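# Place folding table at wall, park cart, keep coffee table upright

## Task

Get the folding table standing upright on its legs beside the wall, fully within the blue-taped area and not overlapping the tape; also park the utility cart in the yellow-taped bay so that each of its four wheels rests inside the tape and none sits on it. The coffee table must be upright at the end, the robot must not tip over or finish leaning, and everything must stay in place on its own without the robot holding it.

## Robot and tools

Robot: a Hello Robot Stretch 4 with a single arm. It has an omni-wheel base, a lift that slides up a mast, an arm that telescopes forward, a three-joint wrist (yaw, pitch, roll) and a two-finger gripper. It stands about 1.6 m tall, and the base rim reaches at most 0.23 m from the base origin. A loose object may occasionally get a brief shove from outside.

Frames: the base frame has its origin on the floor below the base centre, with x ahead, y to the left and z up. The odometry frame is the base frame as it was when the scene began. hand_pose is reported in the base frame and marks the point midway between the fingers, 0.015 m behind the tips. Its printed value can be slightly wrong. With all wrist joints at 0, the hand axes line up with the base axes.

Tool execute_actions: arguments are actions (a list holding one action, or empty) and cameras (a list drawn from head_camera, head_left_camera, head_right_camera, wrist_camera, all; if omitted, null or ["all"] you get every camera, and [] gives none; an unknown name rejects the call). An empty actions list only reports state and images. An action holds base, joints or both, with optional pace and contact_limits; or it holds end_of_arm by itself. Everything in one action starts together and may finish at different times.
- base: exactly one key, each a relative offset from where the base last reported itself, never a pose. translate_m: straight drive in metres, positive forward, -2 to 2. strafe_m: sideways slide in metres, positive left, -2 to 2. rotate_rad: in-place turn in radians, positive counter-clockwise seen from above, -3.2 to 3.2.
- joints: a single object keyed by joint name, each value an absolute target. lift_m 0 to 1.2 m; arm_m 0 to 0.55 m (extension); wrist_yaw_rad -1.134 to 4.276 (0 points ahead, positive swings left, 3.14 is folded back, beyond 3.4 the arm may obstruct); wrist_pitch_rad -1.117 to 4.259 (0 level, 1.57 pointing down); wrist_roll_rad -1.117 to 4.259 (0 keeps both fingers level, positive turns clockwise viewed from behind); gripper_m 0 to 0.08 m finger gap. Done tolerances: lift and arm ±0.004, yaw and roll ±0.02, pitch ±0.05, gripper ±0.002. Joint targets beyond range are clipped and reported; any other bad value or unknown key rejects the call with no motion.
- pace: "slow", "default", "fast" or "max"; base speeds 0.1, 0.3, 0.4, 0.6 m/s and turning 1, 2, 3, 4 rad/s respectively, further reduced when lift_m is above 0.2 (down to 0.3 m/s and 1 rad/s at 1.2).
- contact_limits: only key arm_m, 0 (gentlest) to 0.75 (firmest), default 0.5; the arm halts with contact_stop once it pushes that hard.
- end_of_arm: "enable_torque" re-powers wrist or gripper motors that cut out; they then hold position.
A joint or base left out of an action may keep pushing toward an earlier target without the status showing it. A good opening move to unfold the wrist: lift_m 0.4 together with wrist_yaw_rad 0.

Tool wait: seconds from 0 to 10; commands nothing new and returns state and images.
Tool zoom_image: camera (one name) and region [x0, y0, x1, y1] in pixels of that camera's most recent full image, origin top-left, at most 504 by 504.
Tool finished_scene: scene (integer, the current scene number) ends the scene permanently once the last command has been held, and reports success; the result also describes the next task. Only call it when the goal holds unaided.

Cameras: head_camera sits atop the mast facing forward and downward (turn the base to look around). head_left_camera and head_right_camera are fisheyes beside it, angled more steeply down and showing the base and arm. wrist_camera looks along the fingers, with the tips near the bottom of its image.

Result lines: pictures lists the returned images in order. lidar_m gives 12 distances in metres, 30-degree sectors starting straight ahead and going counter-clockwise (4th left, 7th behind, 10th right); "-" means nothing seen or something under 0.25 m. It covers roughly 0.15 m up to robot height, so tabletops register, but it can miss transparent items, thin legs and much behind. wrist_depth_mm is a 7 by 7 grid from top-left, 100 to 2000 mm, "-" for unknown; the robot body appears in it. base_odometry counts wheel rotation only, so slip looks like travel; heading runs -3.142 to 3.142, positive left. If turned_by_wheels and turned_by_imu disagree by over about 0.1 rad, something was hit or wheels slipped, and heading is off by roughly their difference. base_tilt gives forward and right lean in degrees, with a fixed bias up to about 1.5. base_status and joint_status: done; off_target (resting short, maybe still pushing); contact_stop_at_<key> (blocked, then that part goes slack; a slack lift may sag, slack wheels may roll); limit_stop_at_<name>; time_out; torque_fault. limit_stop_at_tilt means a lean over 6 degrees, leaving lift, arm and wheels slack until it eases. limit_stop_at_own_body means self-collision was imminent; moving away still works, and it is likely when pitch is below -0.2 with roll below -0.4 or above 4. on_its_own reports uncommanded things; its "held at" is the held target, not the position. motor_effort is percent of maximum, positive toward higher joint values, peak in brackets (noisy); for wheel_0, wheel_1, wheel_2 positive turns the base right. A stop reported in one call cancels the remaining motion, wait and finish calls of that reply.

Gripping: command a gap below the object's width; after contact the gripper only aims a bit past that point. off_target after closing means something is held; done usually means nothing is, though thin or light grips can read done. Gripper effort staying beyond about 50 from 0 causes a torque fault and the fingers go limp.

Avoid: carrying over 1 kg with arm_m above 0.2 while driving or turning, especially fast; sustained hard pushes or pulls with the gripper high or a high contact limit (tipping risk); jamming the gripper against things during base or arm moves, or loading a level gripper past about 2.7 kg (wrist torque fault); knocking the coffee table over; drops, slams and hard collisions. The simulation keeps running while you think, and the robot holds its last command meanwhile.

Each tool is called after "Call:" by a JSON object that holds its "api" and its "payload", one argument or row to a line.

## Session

Call:
{"api": "execute_actions", "payload": {
  "actions": []
}}

Scene clock: 0.00 s.
base_odometry: x=+0.000 y=+0.000 heading=+0.000 (m, m, rad; odometry frame)
turned_by_wheels: +0.000 (rad since the last result)
turned_by_imu: +0.000 (rad since the last result)
base_tilt: forward=-0.2 right=+0.3 (deg)
lidar_m: 1.58 1.40 1.33 1.75 1.69 1.14 0.85 0.86 0.89 0.83 0.79 0.85
base_status: not commanded
joint_positions: lift_m=+0.176 arm_m=+0.001 wrist_yaw_rad=+3.066 wrist_pitch_rad=+0.005 wrist_roll_rad=+0.002 gripper_m=+0.040
joint_status: not commanded
motor_effort: lift_m=+20 arm_m=-1 wrist_yaw_rad=+1 wrist_pitch_rad=-8 wrist_roll_rad=+0 gripper_m=-2 wheel_0=+0 wheel_1=+0 wheel_2=+0 (%)
hand_pose: x=-0.0339 y=+0.1032 z=+0.3532 quat_wxyz=(+0.038, -0.002, +0.001, +0.999) (m; base frame)
wrist_depth_mm: - 143 1042 1229 1430 1708 1499 / - 142 1060 1205 1430 1708 1499 / - 140 1025 1205 1397 1661 1499 / 116 141 1025 1205 1397 1708 1499 / 809 904 1025 1182 1397 1708 1464 / 831 917 1025 1182 1366 1499 1464 / 809 854 122 976 103 1008 991
pictures: head_camera, head_left_camera, head_right_camera, wrist_camera
camera_calibration (this result's frames):
wrist_camera: T_world_to_cam=[[0.108696, 0.994074, -0.00146667, -0.101992], [-0.00331508, -0.00111292, -0.999994, 0.408509], [-0.99407, 0.1087, 0.00317447, 0.103514], [0, 0, 0, 1]] pos_world=[0.11534, 0.0905898, 0.408028]
Images, in order (width x height): head_camera 420x560, head_left_camera 420x672, head_right_camera 420x672, wrist_camera 616x392.

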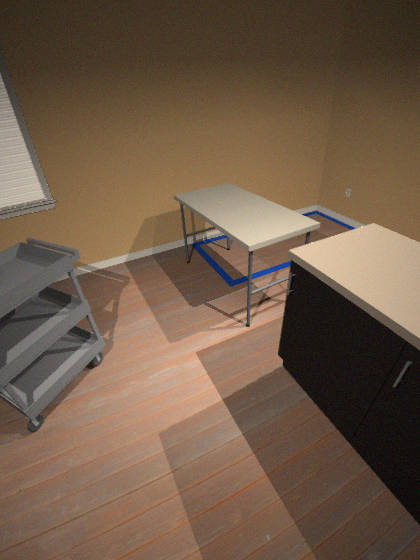

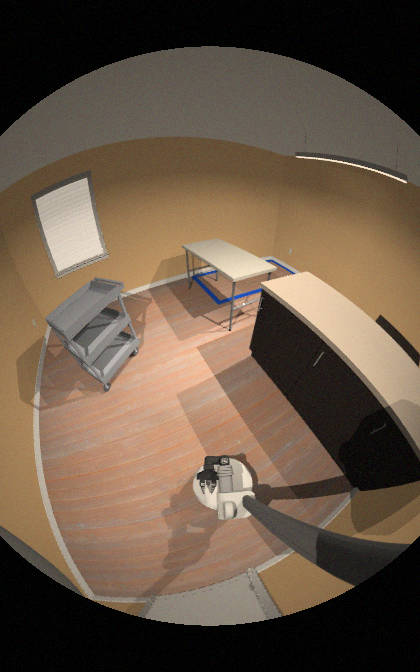

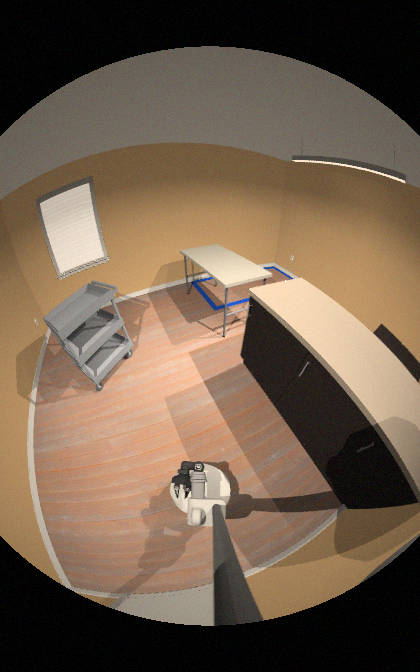

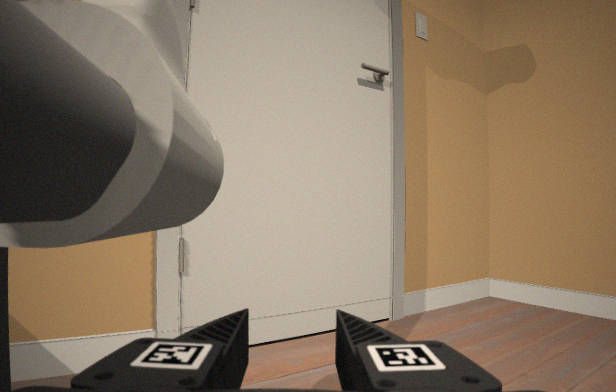

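Call:
{"api": "execute_actions", "payload": {
  "actions": [
    {"base":{"rotate_rad":0.2}}
  ],
  "cameras": []
}}

Call:
{"api": "execute_actions", "payload": {
  "actions": [
    {"base":{"translate_m":1.68}}
  ],
  "cameras": []
}}

Call:
{"api": "execute_actions", "payload": {
  "actions": [
    {"base":{"rotate_rad":-1.25}}
  ],
  "cameras": ["head_left_camera","head_camera"]
}}

Scene clock: 8.80 s.
base_odometry: x=+0.000 y=+0.000 heading=+0.200 (m, m, rad; odometry frame)
turned_by_wheels: +0.200 (rad since the last result)
turned_by_imu: +0.198 (rad since the last result)
base_tilt: forward=-0.1 right=+0.3 (deg)
lidar_m: 1.74 1.34 1.95 1.69 1.69 0.98 0.84 0.85 0.96 0.80 0.81 0.95
base_status: done
joint_positions: lift_m=+0.176 arm_m=+0.001 wrist_yaw_rad=+3.066 wrist_pitch_rad=+0.005 wrist_roll_rad=+0.002 gripper_m=+0.040
joint_status: not commanded
motor_effort: lift_m=+20(20) arm_m=-1(1) wrist_yaw_rad=+1(1) wrist_pitch_rad=-9(9) wrist_roll_rad=+0(2) gripper_m=+0(1) wheel_0=+1(5) wheel_1=+2(6) wheel_2=+2(6) (%)
hand_pose: x=-0.0339 y=+0.1032 z=+0.3532 quat_wxyz=(+0.038, -0.002, +0.001, +0.999) (m; base frame)
wrist_depth_mm: - 143 991 1098 1205 1366 1499 / - 142 1008 1098 1182 1366 1537 / - 140 991 1098 1182 1366 1499 / 116 141 976 1060 1182 1336 1537 / 842 904 991 1060 1160 1308 1537 / 854 917 960 1060 1160 1255 1430 / 842 866 122 976 103 1008 991
pictures: none
No camera images: the call's "cameras" was empty. Leave "cameras" out to get every camera's image.

Scene clock: 15.90 s.
base_odometry: x=+1.646 y=+0.334 heading=+0.200 (m, m, rad; odometry frame)
turned_by_wheels: +0.000 (rad since the last result)
turned_by_imu: -0.001 (rad since the last result)
base_tilt: forward=-0.2 right=+0.3 (deg)
lidar_m: 0.81 1.24 1.39 0.50 0.50 2.48 2.50 0.81 0.50 0.40 0.40 0.47
base_status: done
joint_positions: lift_m=+0.176 arm_m=+0.001 wrist_yaw_rad=+3.066 wrist_pitch_rad=+0.005 wrist_roll_rad=+0.002 gripper_m=+0.040
joint_status: not commanded
motor_effort: lift_m=+20(20) arm_m=-1(1) wrist_yaw_rad=+1(2) wrist_pitch_rad=-9(9) wrist_roll_rad=+0(0) gripper_m=+0(1) wheel_0=-2(4) wheel_1=-1(3) wheel_2=+2(8) (%)
hand_pose: x=-0.0339 y=+0.1032 z=+0.3532 quat_wxyz=(+0.038, -0.002, +0.001, +0.999) (m; base frame)
wrist_depth_mm: - 143 - - - - - / - 142 - - - - - / - 140 - - - - - / 115 141 - - - - - / 1160 - - - - - - / 1281 1499 1576 1576 1576 1499 1464 / 960 976 122 946 103 1008 976
pictures: none
No camera images: the call's "cameras" was empty. Leave "cameras" out to get every camera's image.

Scene clock: 17.77 s.
base_odometry: x=+1.646 y=+0.334 heading=-1.050 (m, m, rad; odometry frame)
turned_by_wheels: -1.250 (rad since the last result)
turned_by_imu: -1.241 (rad since the last result)
base_tilt: forward=-0.2 right=+0.2 (deg)
lidar_m: 0.41 0.42 0.61 1.22 1.30 0.62 0.49 0.91 2.53 1.26 0.79 0.43
base_status: done
joint_positions: lift_m=+0.176 arm_m=+0.001 wrist_yaw_rad=+3.066 wrist_pitch_rad=+0.005 wrist_roll_rad=+0.002 gripper_m=+0.040
joint_status: not commanded
motor_effort: lift_m=+20(20) arm_m=-1(1) wrist_yaw_rad=+3(0) wrist_pitch_rad=-9(9) wrist_roll_rad=-1(0) gripper_m=-1(2) wheel_0=+0(6) wheel_1=+1(5) wheel_2=+0(6) (%)
hand_pose: x=-0.0339 y=+0.1033 z=+0.3532 quat_wxyz=(+0.038, -0.002, +0.001, +0.999) (m; base frame)
wrist_depth_mm: - 143 768 831 - - 1576 / - 142 991 1060 - - 1576 / - 140 683 - - - 1537 / 116 141 676 1025 - - 1537 / - - 1397 - - - 1499 / 1366 1182 715 842 1430 1537 1430 / 960 976 122 946 103 1025 1008
pictures: head_camera, head_left_camera
Images, in order (width x height): head_camera 420x560, head_left_camera 420x672.

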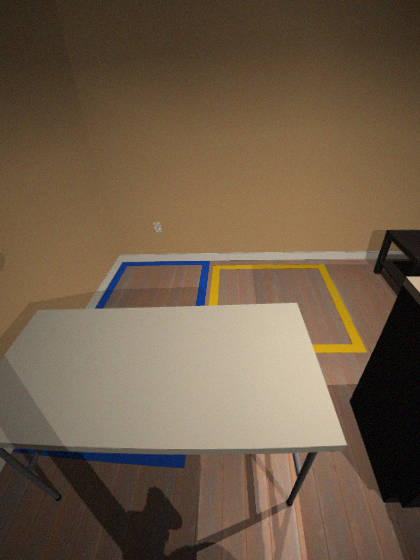

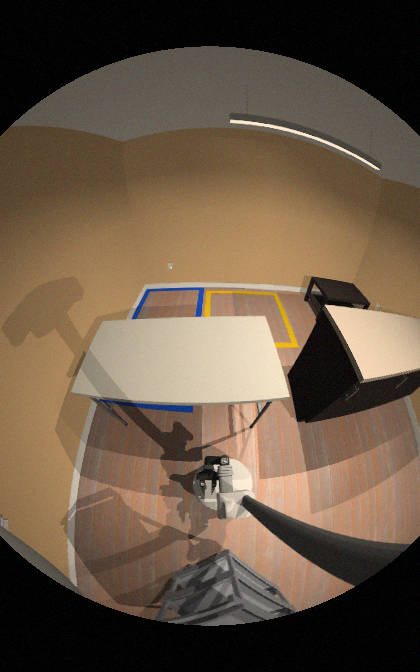

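Driving straight keeps it away from the wall, with the leg trapped against the base.

Call:
{"api": "execute_actions", "payload": {
  "actions": [
    {"base":{"translate_m":1.3},"pace":"slow"}
  ],
  "cameras": ["head_left_camera"]
}}

Call:
{"api": "execute_actions", "payload": {
  "actions": [
    {"base":{"translate_m":0.4},"pace":"slow"}
  ],
  "cameras": ["head_left_camera"]
}}

action 0: "base": translate_m = 1.3 would last too long for one action: at the pace "slow" translate_m can be at most 0.766 in either direction: name a faster pace, or command the rest in another action

Scene clock: 29.43 s.
base_odometry: x=+1.846 y=-0.012 heading=-1.050 (m, m, rad; odometry frame)
turned_by_wheels: +0.000 (rad since the last result)
turned_by_imu: -0.002 (rad since the last result)
base_tilt: forward=-0.2 right=+0.3 (deg)
lidar_m: 0.25 0.25 0.25 0.25 1.30 1.14 0.91 2.68 2.59 0.25 0.25 0.25
base_status: done
joint_positions: lift_m=+0.176 arm_m=+0.001 wrist_yaw_rad=+3.066 wrist_pitch_rad=+0.005 wrist_roll_rad=+0.002 gripper_m=+0.040
joint_status: not commanded
motor_effort: lift_m=+20(20) arm_m=-1(2) wrist_yaw_rad=+1(0) wrist_pitch_rad=-8(9) wrist_roll_rad=+1(0) gripper_m=-1(0) wheel_0=+0(3) wheel_1=+0(5) wheel_2=+1(5) (%)
hand_pose: x=-0.0339 y=+0.1033 z=+0.3532 quat_wxyz=(+0.038, -0.002, +0.001, +0.999) (m; base frame)
wrist_depth_mm: - 143 - - - - 1537 / - 142 1160 1308 - - 1537 / - 140 1098 - - - 1499 / 116 141 1098 1397 - - 1499 / - - 1808 - - - 1499 / 1366 1464 1205 1336 1618 1537 1397 / 960 976 122 976 103 1042 991
pictures: head_left_camera
Images, in order (width x height): head_left_camera 420x672.

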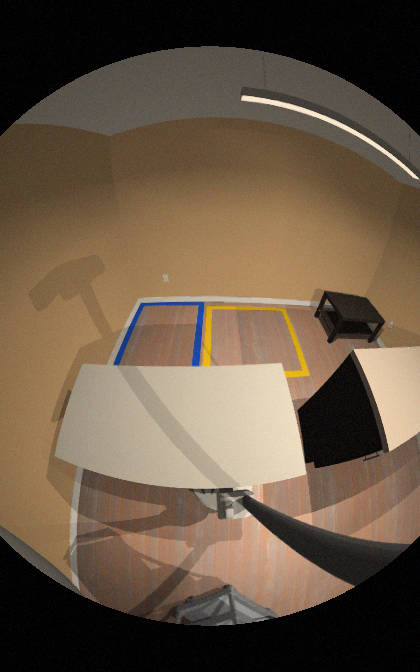

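Call:
{"api": "execute_actions", "payload": {
  "actions": [
    {"base":{"translate_m":0.76},"pace":"slow"}
  ],
  "cameras": ["head_left_camera"]
}}

Call:
{"api": "execute_actions", "payload": {
  "actions": [
    {"base":{"translate_m":0.5},"pace":"slow"}
  ],
  "cameras": ["head_left_camera"]
}}

Scene clock: 42.90 s.
base_odometry: x=+2.224 y=-0.671 heading=-1.050 (m, m, rad; odometry frame)
turned_by_wheels: +0.000 (rad since the last result)
turned_by_imu: -0.005 (rad since the last result)
base_tilt: forward=-0.2 right=+0.3 (deg)
lidar_m: 0.25 0.25 0.25 0.25 0.25 1.79 1.69 1.01 0.77 0.25 0.25 0.25
base_status: done
joint_positions: lift_m=+0.176 arm_m=+0.001 wrist_yaw_rad=+3.066 wrist_pitch_rad=+0.005 wrist_roll_rad=+0.002 gripper_m=+0.040
joint_status: not commanded
motor_effort: lift_m=+20(20) arm_m=-2(2) wrist_yaw_rad=+1(2) wrist_pitch_rad=-9(8) wrist_roll_rad=+2(2) gripper_m=-1(0) wheel_0=+1(3) wheel_1=+3(5) wheel_2=-5(9) (%)
hand_pose: x=-0.0339 y=+0.1033 z=+0.3532 quat_wxyz=(+0.038, -0.002, +0.001, +0.999) (m; base frame)
wrist_depth_mm: - 143 - - - - 1499 / - 142 - - - - 1430 / - 140 1863 - - - 1464 / 116 141 1863 - - - 1397 / - - - - - - 1430 / 1366 1430 1499 1576 1537 1499 1336 / 946 976 122 946 103 1025 1008
pictures: head_left_camera
Images, in order (width x height): head_left_camera 420x672.

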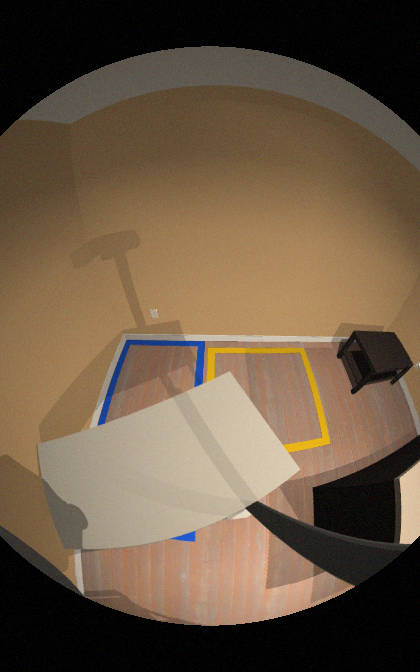

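Scene clock: 49.17 s.
base_odometry: x=+2.473 y=-1.105 heading=-1.049 (m, m, rad; odometry frame)
turned_by_wheels: +0.000 (rad since the last result)
turned_by_imu: -0.002 (rad since the last result)
base_tilt: forward=-0.1 right=+0.2 (deg)
lidar_m: 0.25 0.25 0.25 0.25 0.25 0.25 2.22 1.05 1.02 1.47 0.25 0.25
base_status: done
joint_positions: lift_m=+0.176 arm_m=+0.001 wrist_yaw_rad=+3.066 wrist_pitch_rad=+0.005 wrist_roll_rad=+0.002 gripper_m=+0.040
joint_status: not commanded
motor_effort: lift_m=+20(20) arm_m=-1(2) wrist_yaw_rad=+0(2) wrist_pitch_rad=-9(9) wrist_roll_rad=+1(0) gripper_m=-2(1) wheel_0=+4(6) wheel_1=+4(7) wheel_2=-5(9) (%)
hand_pose: x=-0.0339 y=+0.1033 z=+0.3532 quat_wxyz=(+0.038, -0.002, +0.001, +0.999) (m; base frame)
wrist_depth_mm: - 143 - - - 569 580 / - 142 - - - 809 788 / - 140 - - - 1863 1430 / 116 141 - - - 1863 1430 / 1138 - - - - 1863 1366 / 1229 1464 1537 1537 1576 1464 1336 / 946 976 122 960 103 946 991
pictures: head_left_camera
Images, in order (width x height): head_left_camera 420x672.

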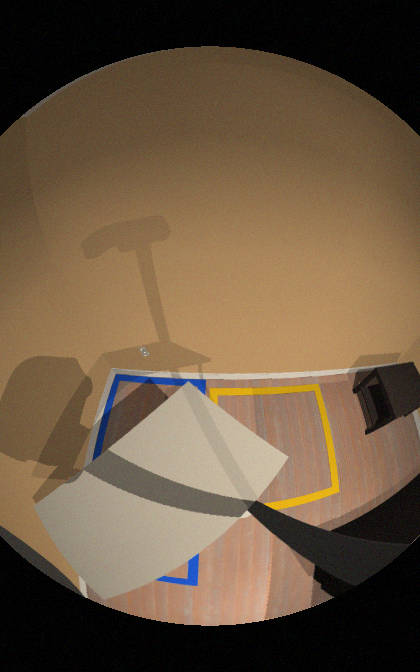

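Call:
{"api": "execute_actions", "payload": {
  "actions": [
    {"base":{"translate_m":0.15},"pace":"slow"}
  ],
  "cameras": []
}}

Call:
{"api": "execute_actions", "payload": {
  "actions": [
    {"base":{"rotate_rad":1.52},"pace":"slow"}
  ],
  "cameras": []
}}

Call:
{"api": "execute_actions", "payload": {
  "actions": [
    {"base":{"translate_m":0.37},"pace":"slow"}
  ],
  "cameras": ["head_left_camera"]
}}

Call:
{"api": "execute_actions", "payload": {
  "actions": [
    {"base":{"translate_m":-0.6}}
  ],
  "cameras": ["head_left_camera","head_camera"]
}}

Scene clock: 62.70 s.
base_odometry: x=+2.547 y=-1.235 heading=-1.049 (m, m, rad; odometry frame)
turned_by_wheels: +0.000 (rad since the last result)
turned_by_imu: -0.001 (rad since the last result)
base_tilt: forward=-0.2 right=+0.3 (deg)
lidar_m: 0.25 0.25 0.25 0.25 0.25 0.25 2.41 1.12 1.19 1.48 0.25 0.25
base_status: done
joint_positions: lift_m=+0.176 arm_m=+0.001 wrist_yaw_rad=+3.066 wrist_pitch_rad=+0.005 wrist_roll_rad=+0.002 gripper_m=+0.040
joint_status: not commanded
motor_effort: lift_m=+20(20) arm_m=-1(1) wrist_yaw_rad=+0(2) wrist_pitch_rad=-8(9) wrist_roll_rad=+2(1) gripper_m=-1(1) wheel_0=+3(6) wheel_1=+3(6) wheel_2=-3(8) (%)
hand_pose: x=-0.0339 y=+0.1033 z=+0.3532 quat_wxyz=(+0.038, -0.002, +0.001, +0.999) (m; base frame)
wrist_depth_mm: - 143 - - 591 574 569 / - 142 - - - 798 788 / - 140 - - - 1921 1397 / 116 141 - - - 1921 1397 / 1160 - - - - 1756 1366 / 1229 1430 1499 1537 1537 1537 1336 / 960 960 122 946 104 1025 1008
pictures: none
No camera images: the call's "cameras" was empty. Leave "cameras" out to get every camera's image.

Scene clock: 65.50 s.
base_odometry: x=+2.547 y=-1.235 heading=+0.470 (m, m, rad; odometry frame)
turned_by_wheels: +1.519 (rad since the last result)
turned_by_imu: +1.505 (rad since the last result)
base_tilt: forward=-0.2 right=+0.3 (deg)
lidar_m: 0.25 0.25 0.25 2.34 1.11 1.14 1.47 1.17 0.26 0.25 0.25 0.25
base_status: done
joint_positions: lift_m=+0.176 arm_m=+0.001 wrist_yaw_rad=+3.066 wrist_pitch_rad=+0.005 wrist_roll_rad=+0.002 gripper_m=+0.040
joint_status: not commanded
motor_effort: lift_m=+20(20) arm_m=-1(1) wrist_yaw_rad=+1(0) wrist_pitch_rad=-9(8) wrist_roll_rad=+1(0) gripper_m=-1(1) wheel_0=+0(3) wheel_1=-2(3) wheel_2=-7(9) (%)
hand_pose: x=-0.0338 y=+0.1033 z=+0.3532 quat_wxyz=(+0.038, -0.002, +0.001, +0.999) (m; base frame)
wrist_depth_mm: - 143 - - - - - / - 142 - - - 1229 1008 / - 140 - - - 1255 976 / 115 141 1618 - - 1255 991 / 1255 1983 - - - 1255 991 / 1281 1499 1499 1537 1537 1229 976 / 946 976 122 960 103 1008 960
pictures: none
No camera images: the call's "cameras" was empty. Leave "cameras" out to get every camera's image.

Scene clock: 70.47 s.
base_odometry: x=+2.877 y=-1.067 heading=+0.470 (m, m, rad; odometry frame)
turned_by_wheels: -0.001 (rad since the last result)
turned_by_imu: -0.003 (rad since the last result)
base_tilt: forward=-0.2 right=+0.2 (deg)
lidar_m: 0.25 0.25 0.25 0.25 1.62 1.41 1.84 1.15 0.25 0.25 0.25 0.25
base_status: done
joint_positions: lift_m=+0.176 arm_m=+0.001 wrist_yaw_rad=+3.066 wrist_pitch_rad=+0.005 wrist_roll_rad=+0.002 gripper_m=+0.040
joint_status: not commanded
motor_effort: lift_m=+20(20) arm_m=-1(1) wrist_yaw_rad=+1(1) wrist_pitch_rad=-9(9) wrist_roll_rad=+0(1) gripper_m=-1(0) wheel_0=+2(6) wheel_1=+0(3) wheel_2=-8(12) (%)
hand_pose: x=-0.0338 y=+0.1033 z=+0.3532 quat_wxyz=(+0.038, -0.002, +0.001, +0.999) (m; base frame)
wrist_depth_mm: - 143 - - - - - / - 142 - - - - - / - 140 - - - 1366 1397 / 116 140 1983 - - 1366 1397 / 1308 1983 - - - 1366 1397 / 1281 1499 1537 1537 1576 1366 1366 / 960 946 122 976 104 1025 991
pictures: head_left_camera
Images, in order (width x height): head_left_camera 420x672.

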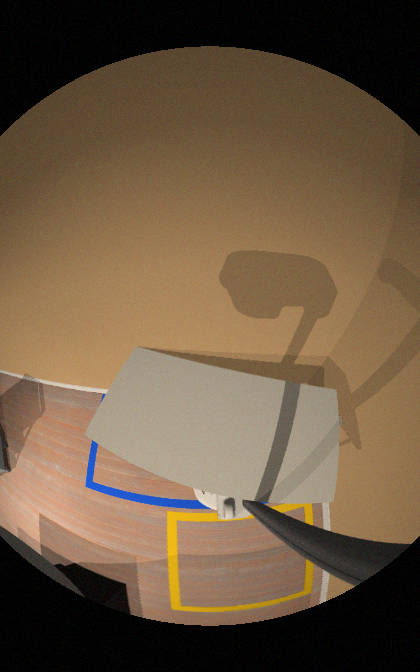

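Scene clock: 73.97 s.
base_odometry: x=+2.342 y=-1.339 heading=+0.469 (m, m, rad; odometry frame)
turned_by_wheels: +0.000 (rad since the last result)
turned_by_imu: -0.001 (rad since the last result)
base_tilt: forward=-0.2 right=+0.2 (deg)
lidar_m: 0.53 0.67 1.98 2.29 0.97 1.14 1.26 1.16 0.83 0.80 0.61 0.52
base_status: done
joint_positions: lift_m=+0.176 arm_m=+0.001 wrist_yaw_rad=+3.066 wrist_pitch_rad=+0.005 wrist_roll_rad=+0.002 gripper_m=+0.040
joint_status: not commanded
motor_effort: lift_m=+20(19) arm_m=-1(1) wrist_yaw_rad=+0(2) wrist_pitch_rad=-9(8) wrist_roll_rad=+2(2) gripper_m=+0(1) wheel_0=-1(5) wheel_1=-1(5) wheel_2=-1(9) (%)
hand_pose: x=-0.0338 y=+0.1033 z=+0.3532 quat_wxyz=(+0.038, -0.002, +0.001, +0.999) (m; base frame)
wrist_depth_mm: - 143 - - - - 891 / - 142 - - - 1229 904 / - 140 - - - 1229 904 / 116 141 1397 - - 1255 904 / 1281 1756 - - - 1229 904 / 1281 1464 1464 1576 1576 1229 891 / 946 976 122 960 104 1008 866
pictures: head_camera, head_left_camera
Images, in order (width x height): head_camera 420x560, head_left_camera 420x672.

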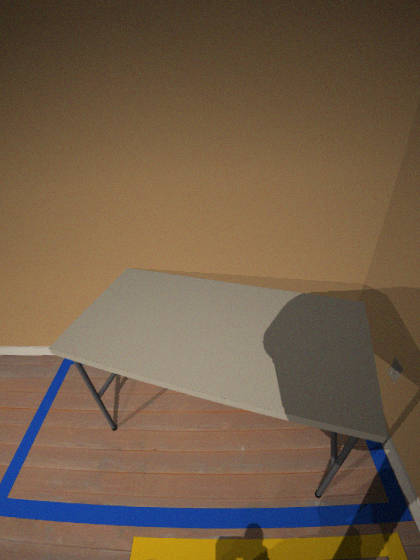

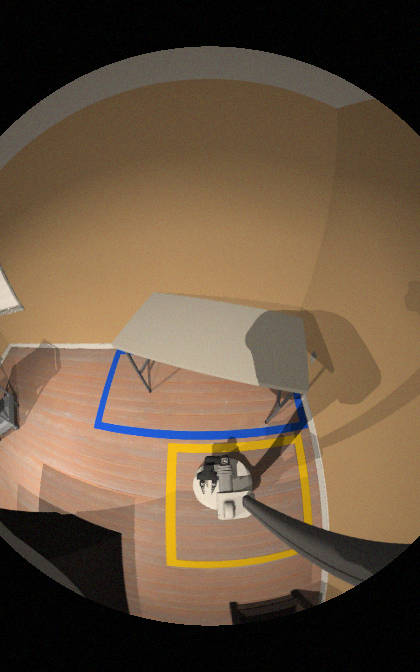

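Call:
{"api": "execute_actions", "payload": {
  "actions": [
    {"base":{"strafe_m":-0.47}}
  ],
  "cameras": []
}}

Call:
{"api": "execute_actions", "payload": {
  "actions": [
    {"base":{"translate_m":0.38},"pace":"slow"}
  ],
  "cameras": []
}}

Call:
{"api": "execute_actions", "payload": {
  "actions": [
    {"base":{"translate_m":-0.38},"joints":{"lift_m":0.27}}
  ],
  "cameras": ["head_camera"]
}}

Call:
{"api": "execute_actions", "payload": {
  "actions": [
    {"base":{"strafe_m":1.23},"joints":{"wrist_yaw_rad":0,"gripper_m":0.08}}
  ],
  "cameras": ["head_left_camera","wrist_camera"]
}}

Scene clock: 85.90 s.
base_odometry: x=+2.554 y=-1.758 heading=+0.469 (m, m, rad; odometry frame)
turned_by_wheels: +0.000 (rad since the last result)
turned_by_imu: +0.000 (rad since the last result)
base_tilt: forward=-0.1 right=+0.3 (deg)
lidar_m: 0.42 0.47 0.91 2.81 1.40 1.29 1.26 0.48 0.34 0.34 0.36 0.51
base_status: done
joint_positions: lift_m=+0.176 arm_m=+0.001 wrist_yaw_rad=+3.066 wrist_pitch_rad=+0.005 wrist_roll_rad=+0.002 gripper_m=+0.040
joint_status: not commanded
motor_effort: lift_m=+20(20) arm_m=-2(1) wrist_yaw_rad=+0(1) wrist_pitch_rad=-8(8) wrist_roll_rad=+1(1) gripper_m=-1(2) wheel_0=+0(10) wheel_1=+0(8) wheel_2=+0(0) (%)
hand_pose: x=-0.0338 y=+0.1033 z=+0.3532 quat_wxyz=(+0.038, -0.002, +0.001, +0.999) (m; base frame)
wrist_depth_mm: - 143 - - - - - / - 142 - - - - - / - 140 - - - - 1537 / 116 141 1397 - - - 1499 / 615 1025 - - - - 1464 / 691 1098 1499 1618 1576 1537 1366 / 683 820 122 960 103 1025 991
pictures: none
No camera images: the call's "cameras" was empty. Leave "cameras" out to get every camera's image.

Scene clock: 90.97 s.
base_odometry: x=+2.893 y=-1.586 heading=+0.469 (m, m, rad; odometry frame)
turned_by_wheels: +0.000 (rad since the last result)
turned_by_imu: -0.002 (rad since the last result)
base_tilt: forward=-0.2 right=+0.2 (deg)
lidar_m: 0.25 0.25 0.26 2.78 1.59 1.71 1.32 0.49 0.36 0.33 0.37 0.47
base_status: done
joint_positions: lift_m=+0.176 arm_m=+0.001 wrist_yaw_rad=+3.066 wrist_pitch_rad=+0.005 wrist_roll_rad=+0.002 gripper_m=+0.040
joint_status: not commanded
motor_effort: lift_m=+20(20) arm_m=-1(1) wrist_yaw_rad=+0(1) wrist_pitch_rad=-9(9) wrist_roll_rad=+0(1) gripper_m=-1(1) wheel_0=+1(3) wheel_1=+5(7) wheel_2=-5(10) (%)
hand_pose: x=-0.0338 y=+0.1033 z=+0.3532 quat_wxyz=(+0.038, -0.002, +0.001, +0.999) (m; base frame)
wrist_depth_mm: - 143 - - - - - / - 142 - - - - - / - 140 - - - - 1464 / 116 141 1756 - - - 1499 / 627 1025 - - - - 1464 / 707 1118 1499 1576 1537 1499 1366 / 707 831 122 960 103 991 991
pictures: none
No camera images: the call's "cameras" was empty. Leave "cameras" out to get every camera's image.

Scene clock: 93.73 s.
base_odometry: x=+2.554 y=-1.758 heading=+0.469 (m, m, rad; odometry frame)
turned_by_wheels: +0.000 (rad since the last result)
turned_by_imu: -0.001 (rad since the last result)
base_tilt: forward=-0.1 right=+0.3 (deg)
lidar_m: 0.51 0.58 1.00 2.81 1.38 1.31 1.26 0.50 0.35 0.33 0.36 0.52
base_status: done
joint_positions: lift_m=+0.270 arm_m=+0.001 wrist_yaw_rad=+3.066 wrist_pitch_rad=+0.005 wrist_roll_rad=+0.002 gripper_m=+0.040
joint_status: all done
motor_effort: lift_m=+23(23) arm_m=-2(1) wrist_yaw_rad=+2(1) wrist_pitch_rad=-8(8) wrist_roll_rad=+0(2) gripper_m=+0(0) wheel_0=+1(4) wheel_1=+0(5) wheel_2=-2(9) (%)
hand_pose: x=-0.0338 y=+0.1033 z=+0.4470 quat_wxyz=(+0.038, -0.002, +0.001, +0.999) (m; base frame)
wrist_depth_mm: - 143 - - - - - / - 142 - - - - - / - 140 - - - - 1537 / 116 141 - - - - 1499 / 615 1025 - - - - 1464 / 699 1078 1661 1661 1921 1808 1464 / 715 854 122 1205 103 1255 1229
pictures: head_camera
Images, in order (width x height): head_camera 420x560.

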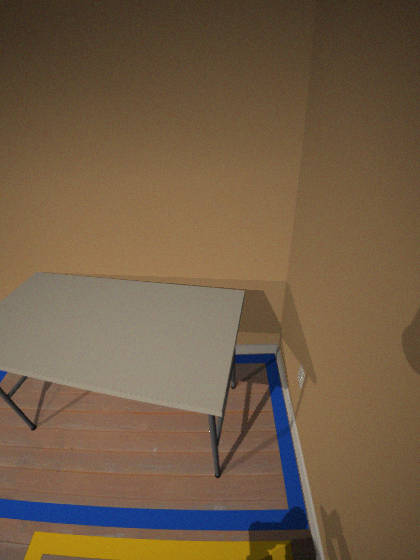

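Scene clock: 99.17 s.
base_odometry: x=+1.998 y=-0.661 heading=+0.469 (m, m, rad; odometry frame)
turned_by_wheels: +0.000 (rad since the last result)
turned_by_imu: -0.006 (rad since the last result)
base_tilt: forward=-0.2 right=+0.3 (deg)
lidar_m: 0.76 1.45 1.97 1.55 0.78 0.56 0.54 1.49 1.65 1.55 0.91 0.77
base_status: done
joint_positions: lift_m=+0.270 arm_m=+0.001 wrist_yaw_rad=+0.001 wrist_pitch_rad=+0.005 wrist_roll_rad=+0.002 gripper_m=+0.080
joint_status: all done
motor_effort: lift_m=+22(23) arm_m=-1(1) wrist_yaw_rad=+1(4) wrist_pitch_rad=-8(9) wrist_roll_rad=+2(1) gripper_m=+2(2) wheel_0=+2(7) wheel_1=+0(9) wheel_2=-1(1) (%)
hand_pose: x=+0.3843 y=-0.0873 z=+0.4470 quat_wxyz=(+1.000, +0.001, +0.002, +0.000) (m; base frame)
wrist_depth_mm: 1182 1205 1205 1205 1205 1205 1205 / 1182 1182 1182 597 585 564 549 / 1182 1182 1160 1118 1078 1042 991 / 1182 1182 1182 1182 1182 1182 1182 / 1138 1160 1182 1160 1160 1205 1160 / 1160 1160 1160 1182 1160 1182 1182 / - 105 1160 1138 136 110 1182
pictures: head_left_camera, wrist_camera
camera_calibration (this result's frames):
wrist_camera: T_world_to_cam=[[-0.0327161, -0.999464, -0.00146442, -0.0775908], [0.00322027, 0.00135979, -0.999994, 0.501223], [0.999459, -0.0327207, 0.00317405, -0.238856], [0, 0, 0, 1]] pos_world=[0.234575, -0.0860463, 0.501864]
Images, in order (width x height): head_left_camera 420x672, wrist_camera 616x392.

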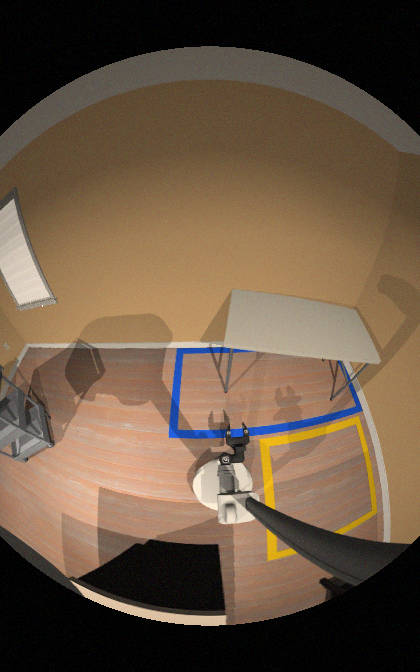

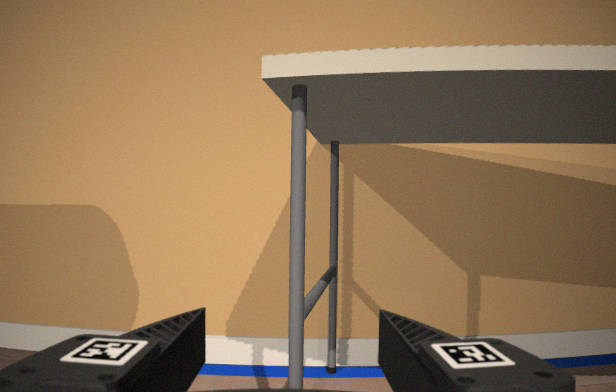

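Call:
{"api": "execute_actions", "payload": {
  "actions": [
    {"joints":{"arm_m":0.47}}
  ],
  "cameras": []
}}

Call:
{"api": "execute_actions", "payload": {
  "actions": [
    {"joints":{"gripper_m":0.018}}
  ],
  "cameras": []
}}

Call:
{"api": "execute_actions", "payload": {
  "actions": [
    {"joints":{"arm_m":0.3},"pace":"slow"}
  ],
  "cameras": []
}}

Call:
{"api": "execute_actions", "payload": {
  "actions": [
    {"joints":{"gripper_m":0.08}}
  ],
  "cameras": []
}}

Call:
{"api": "execute_actions", "payload": {
  "actions": [
    {"joints":{"arm_m":0}}
  ],
  "cameras": ["head_left_camera","wrist_camera"]
}}

Call:
{"api": "execute_actions", "payload": {
  "actions": [
    {"base":{"rotate_rad":1.15}}
  ],
  "cameras": ["head_left_camera","head_camera"]
}}

Scene clock: 114.07 s.
base_odometry: x=+1.998 y=-0.661 heading=+0.469 (m, m, rad; odometry frame)
turned_by_wheels: +0.000 (rad since the last result)
turned_by_imu: -0.002 (rad since the last result)
base_tilt: forward=-0.1 right=+0.2 (deg)
lidar_m: 0.77 1.43 1.99 1.54 0.76 0.57 0.52 1.49 1.64 1.57 0.92 0.77
base_status: not commanded
joint_positions: lift_m=+0.270 arm_m=+0.469 wrist_yaw_rad=+0.000 wrist_pitch_rad=+0.004 wrist_roll_rad=+0.002 gripper_m=+0.080
joint_status: all done
motor_effort: lift_m=+22(22) arm_m=+4(4) wrist_yaw_rad=+0(0) wrist_pitch_rad=-9(9) wrist_roll_rad=+1(1) gripper_m=+1(0) wheel_0=+2(2) wheel_1=+0(0) wheel_2=-1(1) (%)
hand_pose: x=+0.8528 y=-0.0874 z=+0.4470 quat_wxyz=(+1.000, +0.001, +0.002, +0.000) (m; base frame)
wrist_depth_mm: 699 699 699 122 415 402 404 / 691 699 707 121 597 574 554 / 691 691 691 121 699 699 715 / 683 683 691 120 699 691 699 / 683 691 683 120 691 691 691 / 691 691 691 119 676 691 691 / - 105 676 119 135 110 683
pictures: none
No camera images: the call's "cameras" was empty. Leave "cameras" out to get every camera's image.

Scene clock: 115.40 s.
base_odometry: x=+1.998 y=-0.661 heading=+0.469 (m, m, rad; odometry frame)
turned_by_wheels: +0.000 (rad since the last result)
turned_by_imu: +0.000 (rad since the last result)
base_tilt: forward=-0.2 right=+0.3 (deg)
lidar_m: 0.76 1.45 1.99 1.55 0.75 0.55 0.53 1.49 1.61 1.57 0.92 0.77
base_status: not commanded
joint_positions: lift_m=+0.270 arm_m=+0.469 wrist_yaw_rad=+0.001 wrist_pitch_rad=+0.004 wrist_roll_rad=+0.003 gripper_m=+0.023
joint_status: gripper_m off_target (ended at +0.023, target +0.018)
motor_effort: lift_m=+22(22) arm_m=+4(4) wrist_yaw_rad=-3(3) wrist_pitch_rad=-8(9) wrist_roll_rad=+0(0) gripper_m=-35(37) wheel_0=+2(2) wheel_1=+1(1) wheel_2=-1(1) (%)
hand_pose: x=+0.8528 y=-0.0873 z=+0.4470 quat_wxyz=(+1.000, +0.001, +0.002, +0.000) (m; base frame)
wrist_depth_mm: 699 707 707 123 415 402 404 / 707 699 707 122 597 569 564 / 699 699 707 121 699 691 707 / 691 691 707 120 707 699 699 / 676 691 699 120 707 699 699 / 691 691 683 119 691 699 691 / 676 691 110 118 111 676 691
pictures: none
No camera images: the call's "cameras" was empty. Leave "cameras" out to get every camera's image.

Scene clock: 118.37 s.
base_odometry: x=+1.998 y=-0.661 heading=+0.469 (m, m, rad; odometry frame)
turned_by_wheels: +0.000 (rad since the last result)
turned_by_imu: -0.001 (rad since the last result)
base_tilt: forward=-0.2 right=+0.3 (deg)
lidar_m: 0.59 1.42 1.98 1.56 0.77 0.57 0.53 1.50 1.64 1.56 0.83 0.62
base_status: not commanded
joint_positions: lift_m=+0.270 arm_m=+0.301 wrist_yaw_rad=+0.003 wrist_pitch_rad=+0.005 wrist_roll_rad=+0.003 gripper_m=+0.023
joint_status: all done
motor_effort: lift_m=+22(22) arm_m=-7(9) wrist_yaw_rad=-8(8) wrist_pitch_rad=-11(11) wrist_roll_rad=+0(0) gripper_m=-35(35) wheel_0=-1(2) wheel_1=+0(1) wheel_2=+2(2) (%)
hand_pose: x=+0.6851 y=-0.0869 z=+0.4468 quat_wxyz=(+1.000, +0.001, +0.003, +0.001) (m; base frame)
wrist_depth_mm: 866 866 866 124 415 399 404 / 878 866 878 124 597 574 554 / 854 878 866 123 878 878 866 / 866 866 866 122 878 866 866 / 854 866 866 121 866 854 854 / 854 854 854 121 866 854 854 / 866 854 110 119 106 854 866
pictures: none
No camera images: the call's "cameras" was empty. Leave "cameras" out to get every camera's image.

Scene clock: 119.57 s.
base_odometry: x=+1.998 y=-0.661 heading=+0.469 (m, m, rad; odometry frame)
turned_by_wheels: +0.000 (rad since the last result)
turned_by_imu: +0.000 (rad since the last result)
base_tilt: forward=-0.1 right=+0.3 (deg)
lidar_m: 0.61 1.42 1.96 1.56 0.76 0.55 0.54 1.50 1.64 1.56 0.83 0.62
base_status: not commanded
joint_positions: lift_m=+0.270 arm_m=+0.301 wrist_yaw_rad=+0.001 wrist_pitch_rad=+0.005 wrist_roll_rad=+0.003 gripper_m=+0.080
joint_status: all done
motor_effort: lift_m=+22(22) arm_m=-5(7) wrist_yaw_rad=-1(6) wrist_pitch_rad=-10(12) wrist_roll_rad=+0(0) gripper_m=+1(32) wheel_0=-1(1) wheel_1=+0(0) wheel_2=+0(2) (%)
hand_pose: x=+0.6844 y=-0.0873 z=+0.4469 quat_wxyz=(+1.000, +0.001, +0.003, +0.000) (m; base frame)
wrist_depth_mm: 854 878 866 126 415 402 404 / 866 878 878 125 597 574 554 / 878 891 878 124 878 866 891 / 866 866 878 123 878 866 891 / 866 866 878 122 866 854 854 / 854 866 842 121 854 854 866 / - 106 854 121 135 110 866
pictures: none
No camera images: the call's "cameras" was empty. Leave "cameras" out to get every camera's image.

Scene clock: 121.57 s.
base_odometry: x=+1.998 y=-0.661 heading=+0.469 (m, m, rad; odometry frame)
turned_by_wheels: +0.000 (rad since the last result)
turned_by_imu: -0.001 (rad since the last result)
base_tilt: forward=-0.2 right=+0.2 (deg)
lidar_m: 0.60 1.43 1.96 1.51 0.78 0.56 0.54 1.48 1.63 1.57 0.80 0.61
base_status: not commanded
joint_positions: lift_m=+0.270 arm_m=+0.001 wrist_yaw_rad=+0.000 wrist_pitch_rad=+0.005 wrist_roll_rad=+0.003 gripper_m=+0.080
joint_status: all done
motor_effort: lift_m=+22(22) arm_m=-5(6) wrist_yaw_rad=+1(0) wrist_pitch_rad=-9(10) wrist_roll_rad=-2(0) gripper_m=+1(1) wheel_0=-1(1) wheel_1=+0(0) wheel_2=+0(0) (%)
hand_pose: x=+0.3848 y=-0.0874 z=+0.4470 quat_wxyz=(+1.000, +0.001, +0.002, +0.000) (m; base frame)
wrist_depth_mm: 1182 1205 1182 418 410 397 397 / 1182 1182 1205 544 580 569 544 / 1138 1182 1182 960 1182 1205 1160 / 1182 1182 1182 1160 1182 1205 1182 / 1160 1182 1138 1160 1160 1160 1205 / 1160 1160 1182 1182 1160 1160 1205 / - 105 1138 1138 136 110 1138
pictures: head_left_camera, wrist_camera
camera_calibration (this result's frames):
wrist_camera: T_world_to_cam=[[-0.0333288, -0.999443, -0.00167392, -0.0773734], [0.00318959, 0.00156848, -0.999994, 0.501245], [0.999439, -0.0333339, 0.00313553, -0.239386], [0, 0, 0, 1]] pos_world=[0.235075, -0.0860962, 0.501863]
Images, in order (width x height): head_left_camera 420x672, wrist_camera 616x392.

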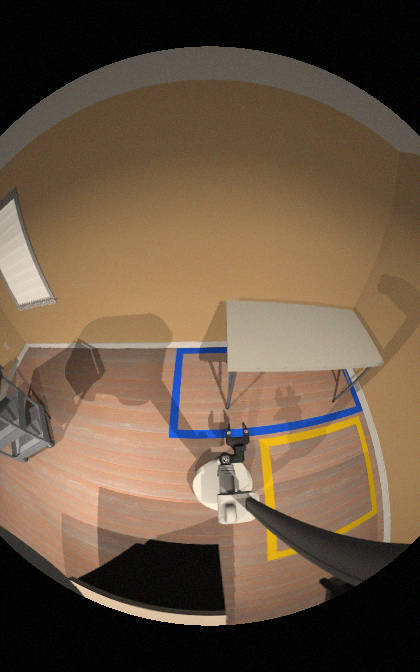

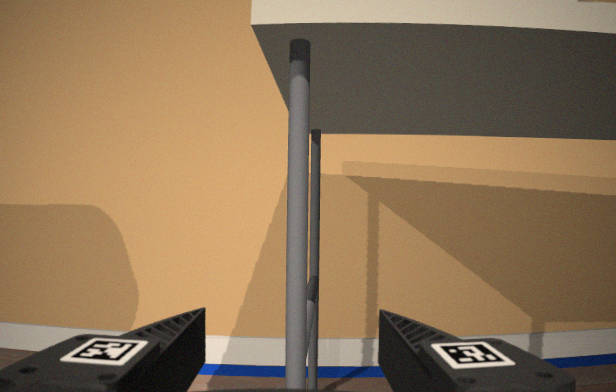

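Scene clock: 123.37 s.
base_odometry: x=+1.998 y=-0.661 heading=+1.619 (m, m, rad; odometry frame)
turned_by_wheels: +1.150 (rad since the last result)
turned_by_imu: +1.140 (rad since the last result)
base_tilt: forward=-0.1 right=+0.4 (deg)
lidar_m: 1.64 1.55 0.69 0.54 0.54 1.48 1.59 1.57 0.74 0.61 0.61 1.47
base_status: done
joint_positions: lift_m=+0.270 arm_m=+0.001 wrist_yaw_rad=+0.000 wrist_pitch_rad=+0.005 wrist_roll_rad=+0.003 gripper_m=+0.080
joint_status: not commanded
motor_effort: lift_m=+22(22) arm_m=-4(5) wrist_yaw_rad=+1(2) wrist_pitch_rad=-8(9) wrist_roll_rad=+1(0) gripper_m=+0(1) wheel_0=-1(5) wheel_1=-1(4) wheel_2=+1(7) (%)
hand_pose: x=+0.3848 y=-0.0874 z=+0.4470 quat_wxyz=(+1.000, +0.001, +0.002, +0.000) (m; base frame)
wrist_depth_mm: - - - - 1983 1397 1160 / - - - - 1983 1464 1182 / - 1499 - - 1983 1430 1160 / - 1430 - - - 1464 1182 / - - - - 1983 1430 1160 / 1499 1366 1661 1921 1708 1397 1160 / - 105 1138 1205 136 110 1098
pictures: head_camera, head_left_camera
Images, in order (width x height): head_camera 420x560, head_left_camera 420x672.

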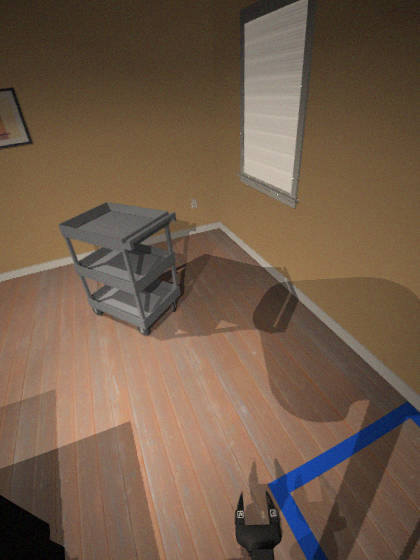

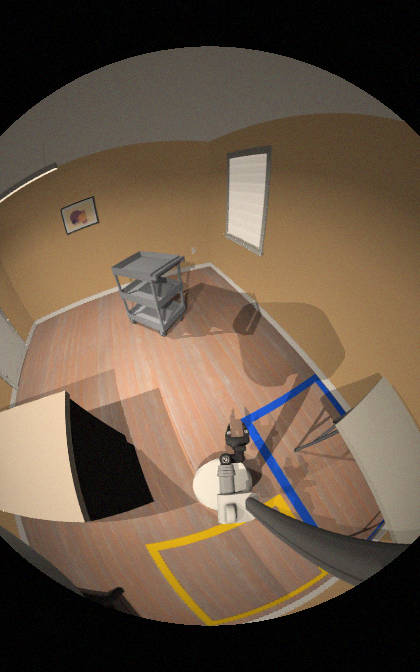

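Call:
{"api": "execute_actions", "payload": {
  "actions": [
    {"base":{"rotate_rad":0.4},"joints":{"lift_m":0.95,"wrist_pitch_rad":1.57,"gripper_m":0,"arm_m":0.3}}
  ],
  "cameras": []
}}

Call:
{"api": "execute_actions", "payload": {
  "actions": [
    {"base":{"translate_m":1.3}}
  ],
  "cameras": ["head_left_camera","wrist_camera"]
}}

Scene clock: 143.03 s.
base_odometry: x=+1.998 y=-0.661 heading=+2.019 (m, m, rad; odometry frame)
turned_by_wheels: +0.400 (rad since the last result)
turned_by_imu: +0.395 (rad since the last result)
base_tilt: forward=-0.1 right=+0.2 (deg)
lidar_m: 1.55 0.78 0.57 0.54 1.48 1.64 1.58 0.85 0.64 0.60 1.42 1.94
base_status: done
joint_positions: lift_m=+0.950 arm_m=+0.299 wrist_yaw_rad=+0.000 wrist_pitch_rad=+1.570 wrist_roll_rad=+0.003 gripper_m=+0.000
joint_status: all done
motor_effort: lift_m=+23(24) arm_m=+4(8) wrist_yaw_rad=+0(2) wrist_pitch_rad=+0(7) wrist_roll_rad=+1(1) gripper_m=-2(3) wheel_0=-1(5) wheel_1=-1(7) wheel_2=+0(7) (%)
hand_pose: x=+0.4704 y=-0.0874 z=+0.9153 quat_wxyz=(+0.707, +0.001, +0.707, -0.001) (m; base frame)
wrist_depth_mm: 1098 1098 1098 1098 1098 1118 1118 / 1060 1098 1078 1118 1118 1118 1118 / 1042 1078 1078 1078 1098 1078 1098 / 904 1042 1078 1098 1098 1098 1098 / 931 1060 1060 1078 1078 1098 1098 / 917 1060 1060 1078 1078 1098 1078 / 946 1042 110 113 1042 1078 1078
pictures: none
No camera images: the call's "cameras" was empty. Leave "cameras" out to get every camera's image.

Scene clock: 148.87 s.
base_odometry: x=+1.434 y=+0.511 heading=+2.019 (m, m, rad; odometry frame)
turned_by_wheels: +0.000 (rad since the last result)
turned_by_imu: -0.001 (rad since the last result)
base_tilt: forward=-0.1 right=+0.2 (deg)
lidar_m: 0.29 0.62 2.41 2.35 0.92 0.85 2.89 1.48 1.44 1.37 1.40 0.26
base_status: done
joint_positions: lift_m=+0.950 arm_m=+0.299 wrist_yaw_rad=+0.000 wrist_pitch_rad=+1.570 wrist_roll_rad=+0.003 gripper_m=+0.000
joint_status: not commanded
motor_effort: lift_m=+22(23) arm_m=+4(4) wrist_yaw_rad=+1(1) wrist_pitch_rad=+0(1) wrist_roll_rad=-1(1) gripper_m=-3(3) wheel_0=+0(5) wheel_1=+0(5) wheel_2=+2(8) (%)
hand_pose: x=+0.4703 y=-0.0874 z=+0.9154 quat_wxyz=(+0.707, +0.001, +0.707, -0.001) (m; base frame)
wrist_depth_mm: 271 273 274 276 278 281 281 / 270 271 272 274 278 278 279 / 268 270 272 273 276 277 279 / 264 270 270 271 273 274 276 / 223 266 268 270 271 273 274 / 216 258 266 270 271 272 256 / 1042 221 110 113 270 256 -
pictures: head_left_camera, wrist_camera
camera_calibration (this result's frames):
wrist_camera: T_world_to_cam=[[-0.00174194, -0.999446, 0.0332248, -0.120521], [-0.999962, 0.00145873, -0.00854652, 0.533592], [0.00849332, -0.0332384, -0.999411, 1.05745], [0, 0, 0, 1]] pos_world=[0.524381, -0.0860843, 1.06539]
Images, in order (width x height): head_left_camera 420x672, wrist_camera 616x392.

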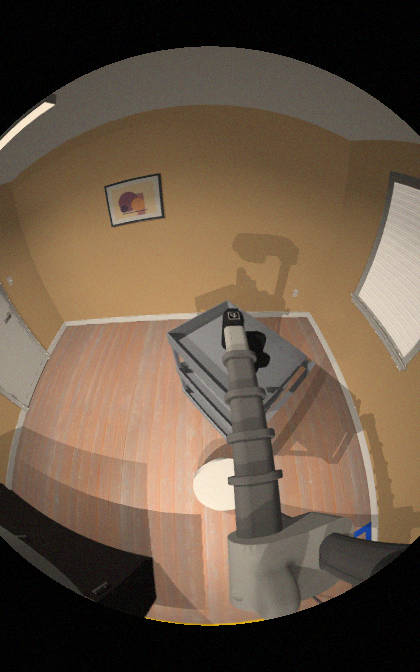

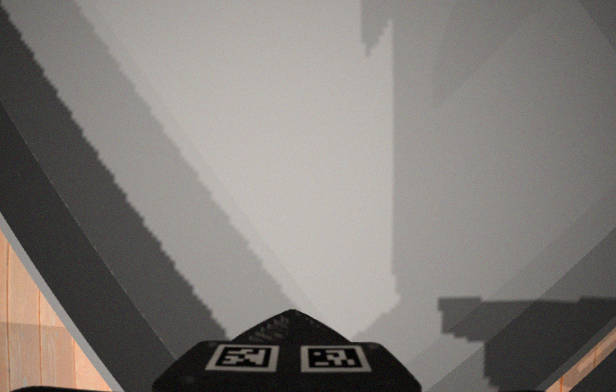

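Call:
{"api": "execute_actions", "payload": {
  "actions": [
    {"joints":{"lift_m":0.867}}
  ],
  "cameras": []
}}

Call:
{"api": "execute_actions", "payload": {
  "actions": [
    {"base":{"translate_m":-0.76},"pace":"slow"}
  ],
  "cameras": ["head_left_camera"]
}}

Call:
{"api": "execute_actions", "payload": {
  "actions": [
    {"base":{"translate_m":-0.76},"pace":"slow"}
  ],
  "cameras": ["head_left_camera"]
}}

Scene clock: 157.70 s.
base_odometry: x=+1.434 y=+0.511 heading=+2.019 (m, m, rad; odometry frame)
turned_by_wheels: +0.000 (rad since the last result)
turned_by_imu: -0.001 (rad since the last result)
base_tilt: forward=-0.3 right=+0.3 (deg)
lidar_m: 0.31 0.63 2.42 2.35 0.92 0.86 2.88 1.48 1.45 1.38 1.40 0.28
base_status: not commanded
joint_positions: lift_m=+0.867 arm_m=+0.299 wrist_yaw_rad=+0.000 wrist_pitch_rad=+1.570 wrist_roll_rad=+0.003 gripper_m=+0.000
joint_status: all done
motor_effort: lift_m=+16(20) arm_m=+4(4) wrist_yaw_rad=+1(1) wrist_pitch_rad=+0(0) wrist_roll_rad=+1(1) gripper_m=-3(2) wheel_0=+1(0) wheel_1=+0(0) wheel_2=+2(2) (%)
hand_pose: x=+0.4703 y=-0.0874 z=+0.8328 quat_wxyz=(+0.707, +0.001, +0.707, -0.001) (m; base frame)
wrist_depth_mm: 189 189 191 191 193 195 - / 187 187 190 190 192 193 194 / 186 187 188 189 190 192 193 / 185 186 187 189 189 190 191 / 183 185 187 187 189 190 191 / 182 183 185 187 187 189 190 / 174 183 110 113 187 187 -
pictures: none
No camera images: the call's "cameras" was empty. Leave "cameras" out to get every camera's image.

Scene clock: 166.57 s.
base_odometry: x=+1.764 y=-0.174 heading=+2.019 (m, m, rad; odometry frame)
turned_by_wheels: +0.000 (rad since the last result)
turned_by_imu: -0.004 (rad since the last result)
base_tilt: forward=-0.2 right=+0.2 (deg)
lidar_m: 0.40 2.68 2.46 0.52 0.55 1.83 2.09 0.90 0.83 1.36 1.43 0.39
base_status: done
joint_positions: lift_m=+0.867 arm_m=+0.300 wrist_yaw_rad=+0.001 wrist_pitch_rad=+1.567 wrist_roll_rad=+0.003 gripper_m=+0.000
joint_status: not commanded
motor_effort: lift_m=+16(16) arm_m=+0(4) wrist_yaw_rad=-4(17) wrist_pitch_rad=+7(43) wrist_roll_rad=-1(1) gripper_m=-2(3) wheel_0=-3(7) wheel_1=-1(0) wheel_2=+1(10) (%)
hand_pose: x=+0.4719 y=-0.0874 z=+0.8328 quat_wxyz=(+0.708, +0.000, +0.706, +0.000) (m; base frame)
wrist_depth_mm: 1008 179 192 193 195 197 - / 1008 153 190 192 193 196 196 / 976 145 190 191 193 193 196 / 976 141 188 190 191 192 194 / 976 960 187 189 190 191 192 / 960 976 155 187 189 183 - / 960 960 110 113 165 139 -
pictures: head_left_camera
Images, in order (width x height): head_left_camera 420x672.

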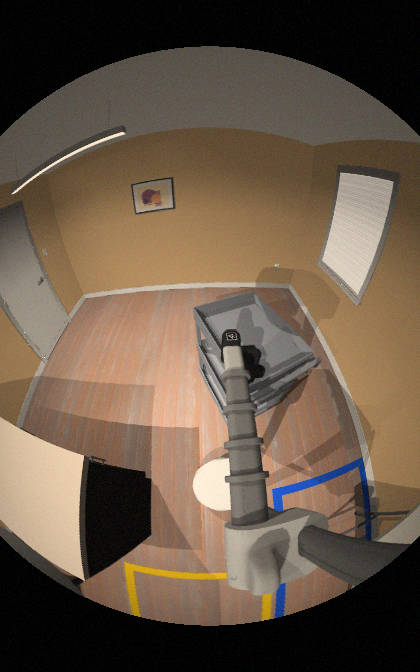

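Scene clock: 175.43 s.
base_odometry: x=+2.093 y=-0.859 heading=+2.019 (m, m, rad; odometry frame)
turned_by_wheels: +0.000 (rad since the last result)
turned_by_imu: +0.000 (rad since the last result)
base_tilt: forward=-0.1 right=+0.3 (deg)
lidar_m: 0.39 0.79 0.60 1.00 1.37 1.40 1.35 0.80 0.59 0.59 0.57 0.40
base_status: done
joint_positions: lift_m=+0.867 arm_m=+0.300 wrist_yaw_rad=+0.002 wrist_pitch_rad=+1.567 wrist_roll_rad=+0.003 gripper_m=+0.000
joint_status: not commanded
motor_effort: lift_m=+16(16) arm_m=-1(1) wrist_yaw_rad=-4(9) wrist_pitch_rad=+8(22) wrist_roll_rad=+2(0) gripper_m=-2(2) wheel_0=+0(7) wheel_1=+0(4) wheel_2=+1(7) (%)
hand_pose: x=+0.4720 y=-0.0874 z=+0.8328 quat_wxyz=(+0.708, +0.000, +0.706, +0.000) (m; base frame)
wrist_depth_mm: 1008 1008 163 192 194 195 - / 991 1008 162 191 193 194 195 / 891 991 160 190 191 193 194 / 904 991 157 189 190 191 192 / 917 976 153 187 189 190 191 / 960 960 180 187 188 189 189 / 976 960 110 112 172 159 -
pictures: head_left_camera
Images, in order (width x height): head_left_camera 420x672.

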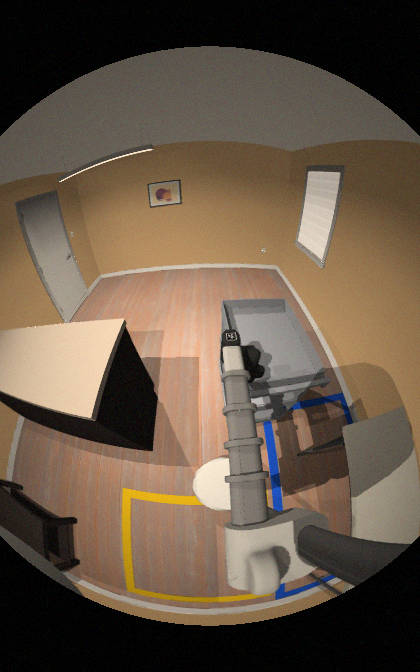

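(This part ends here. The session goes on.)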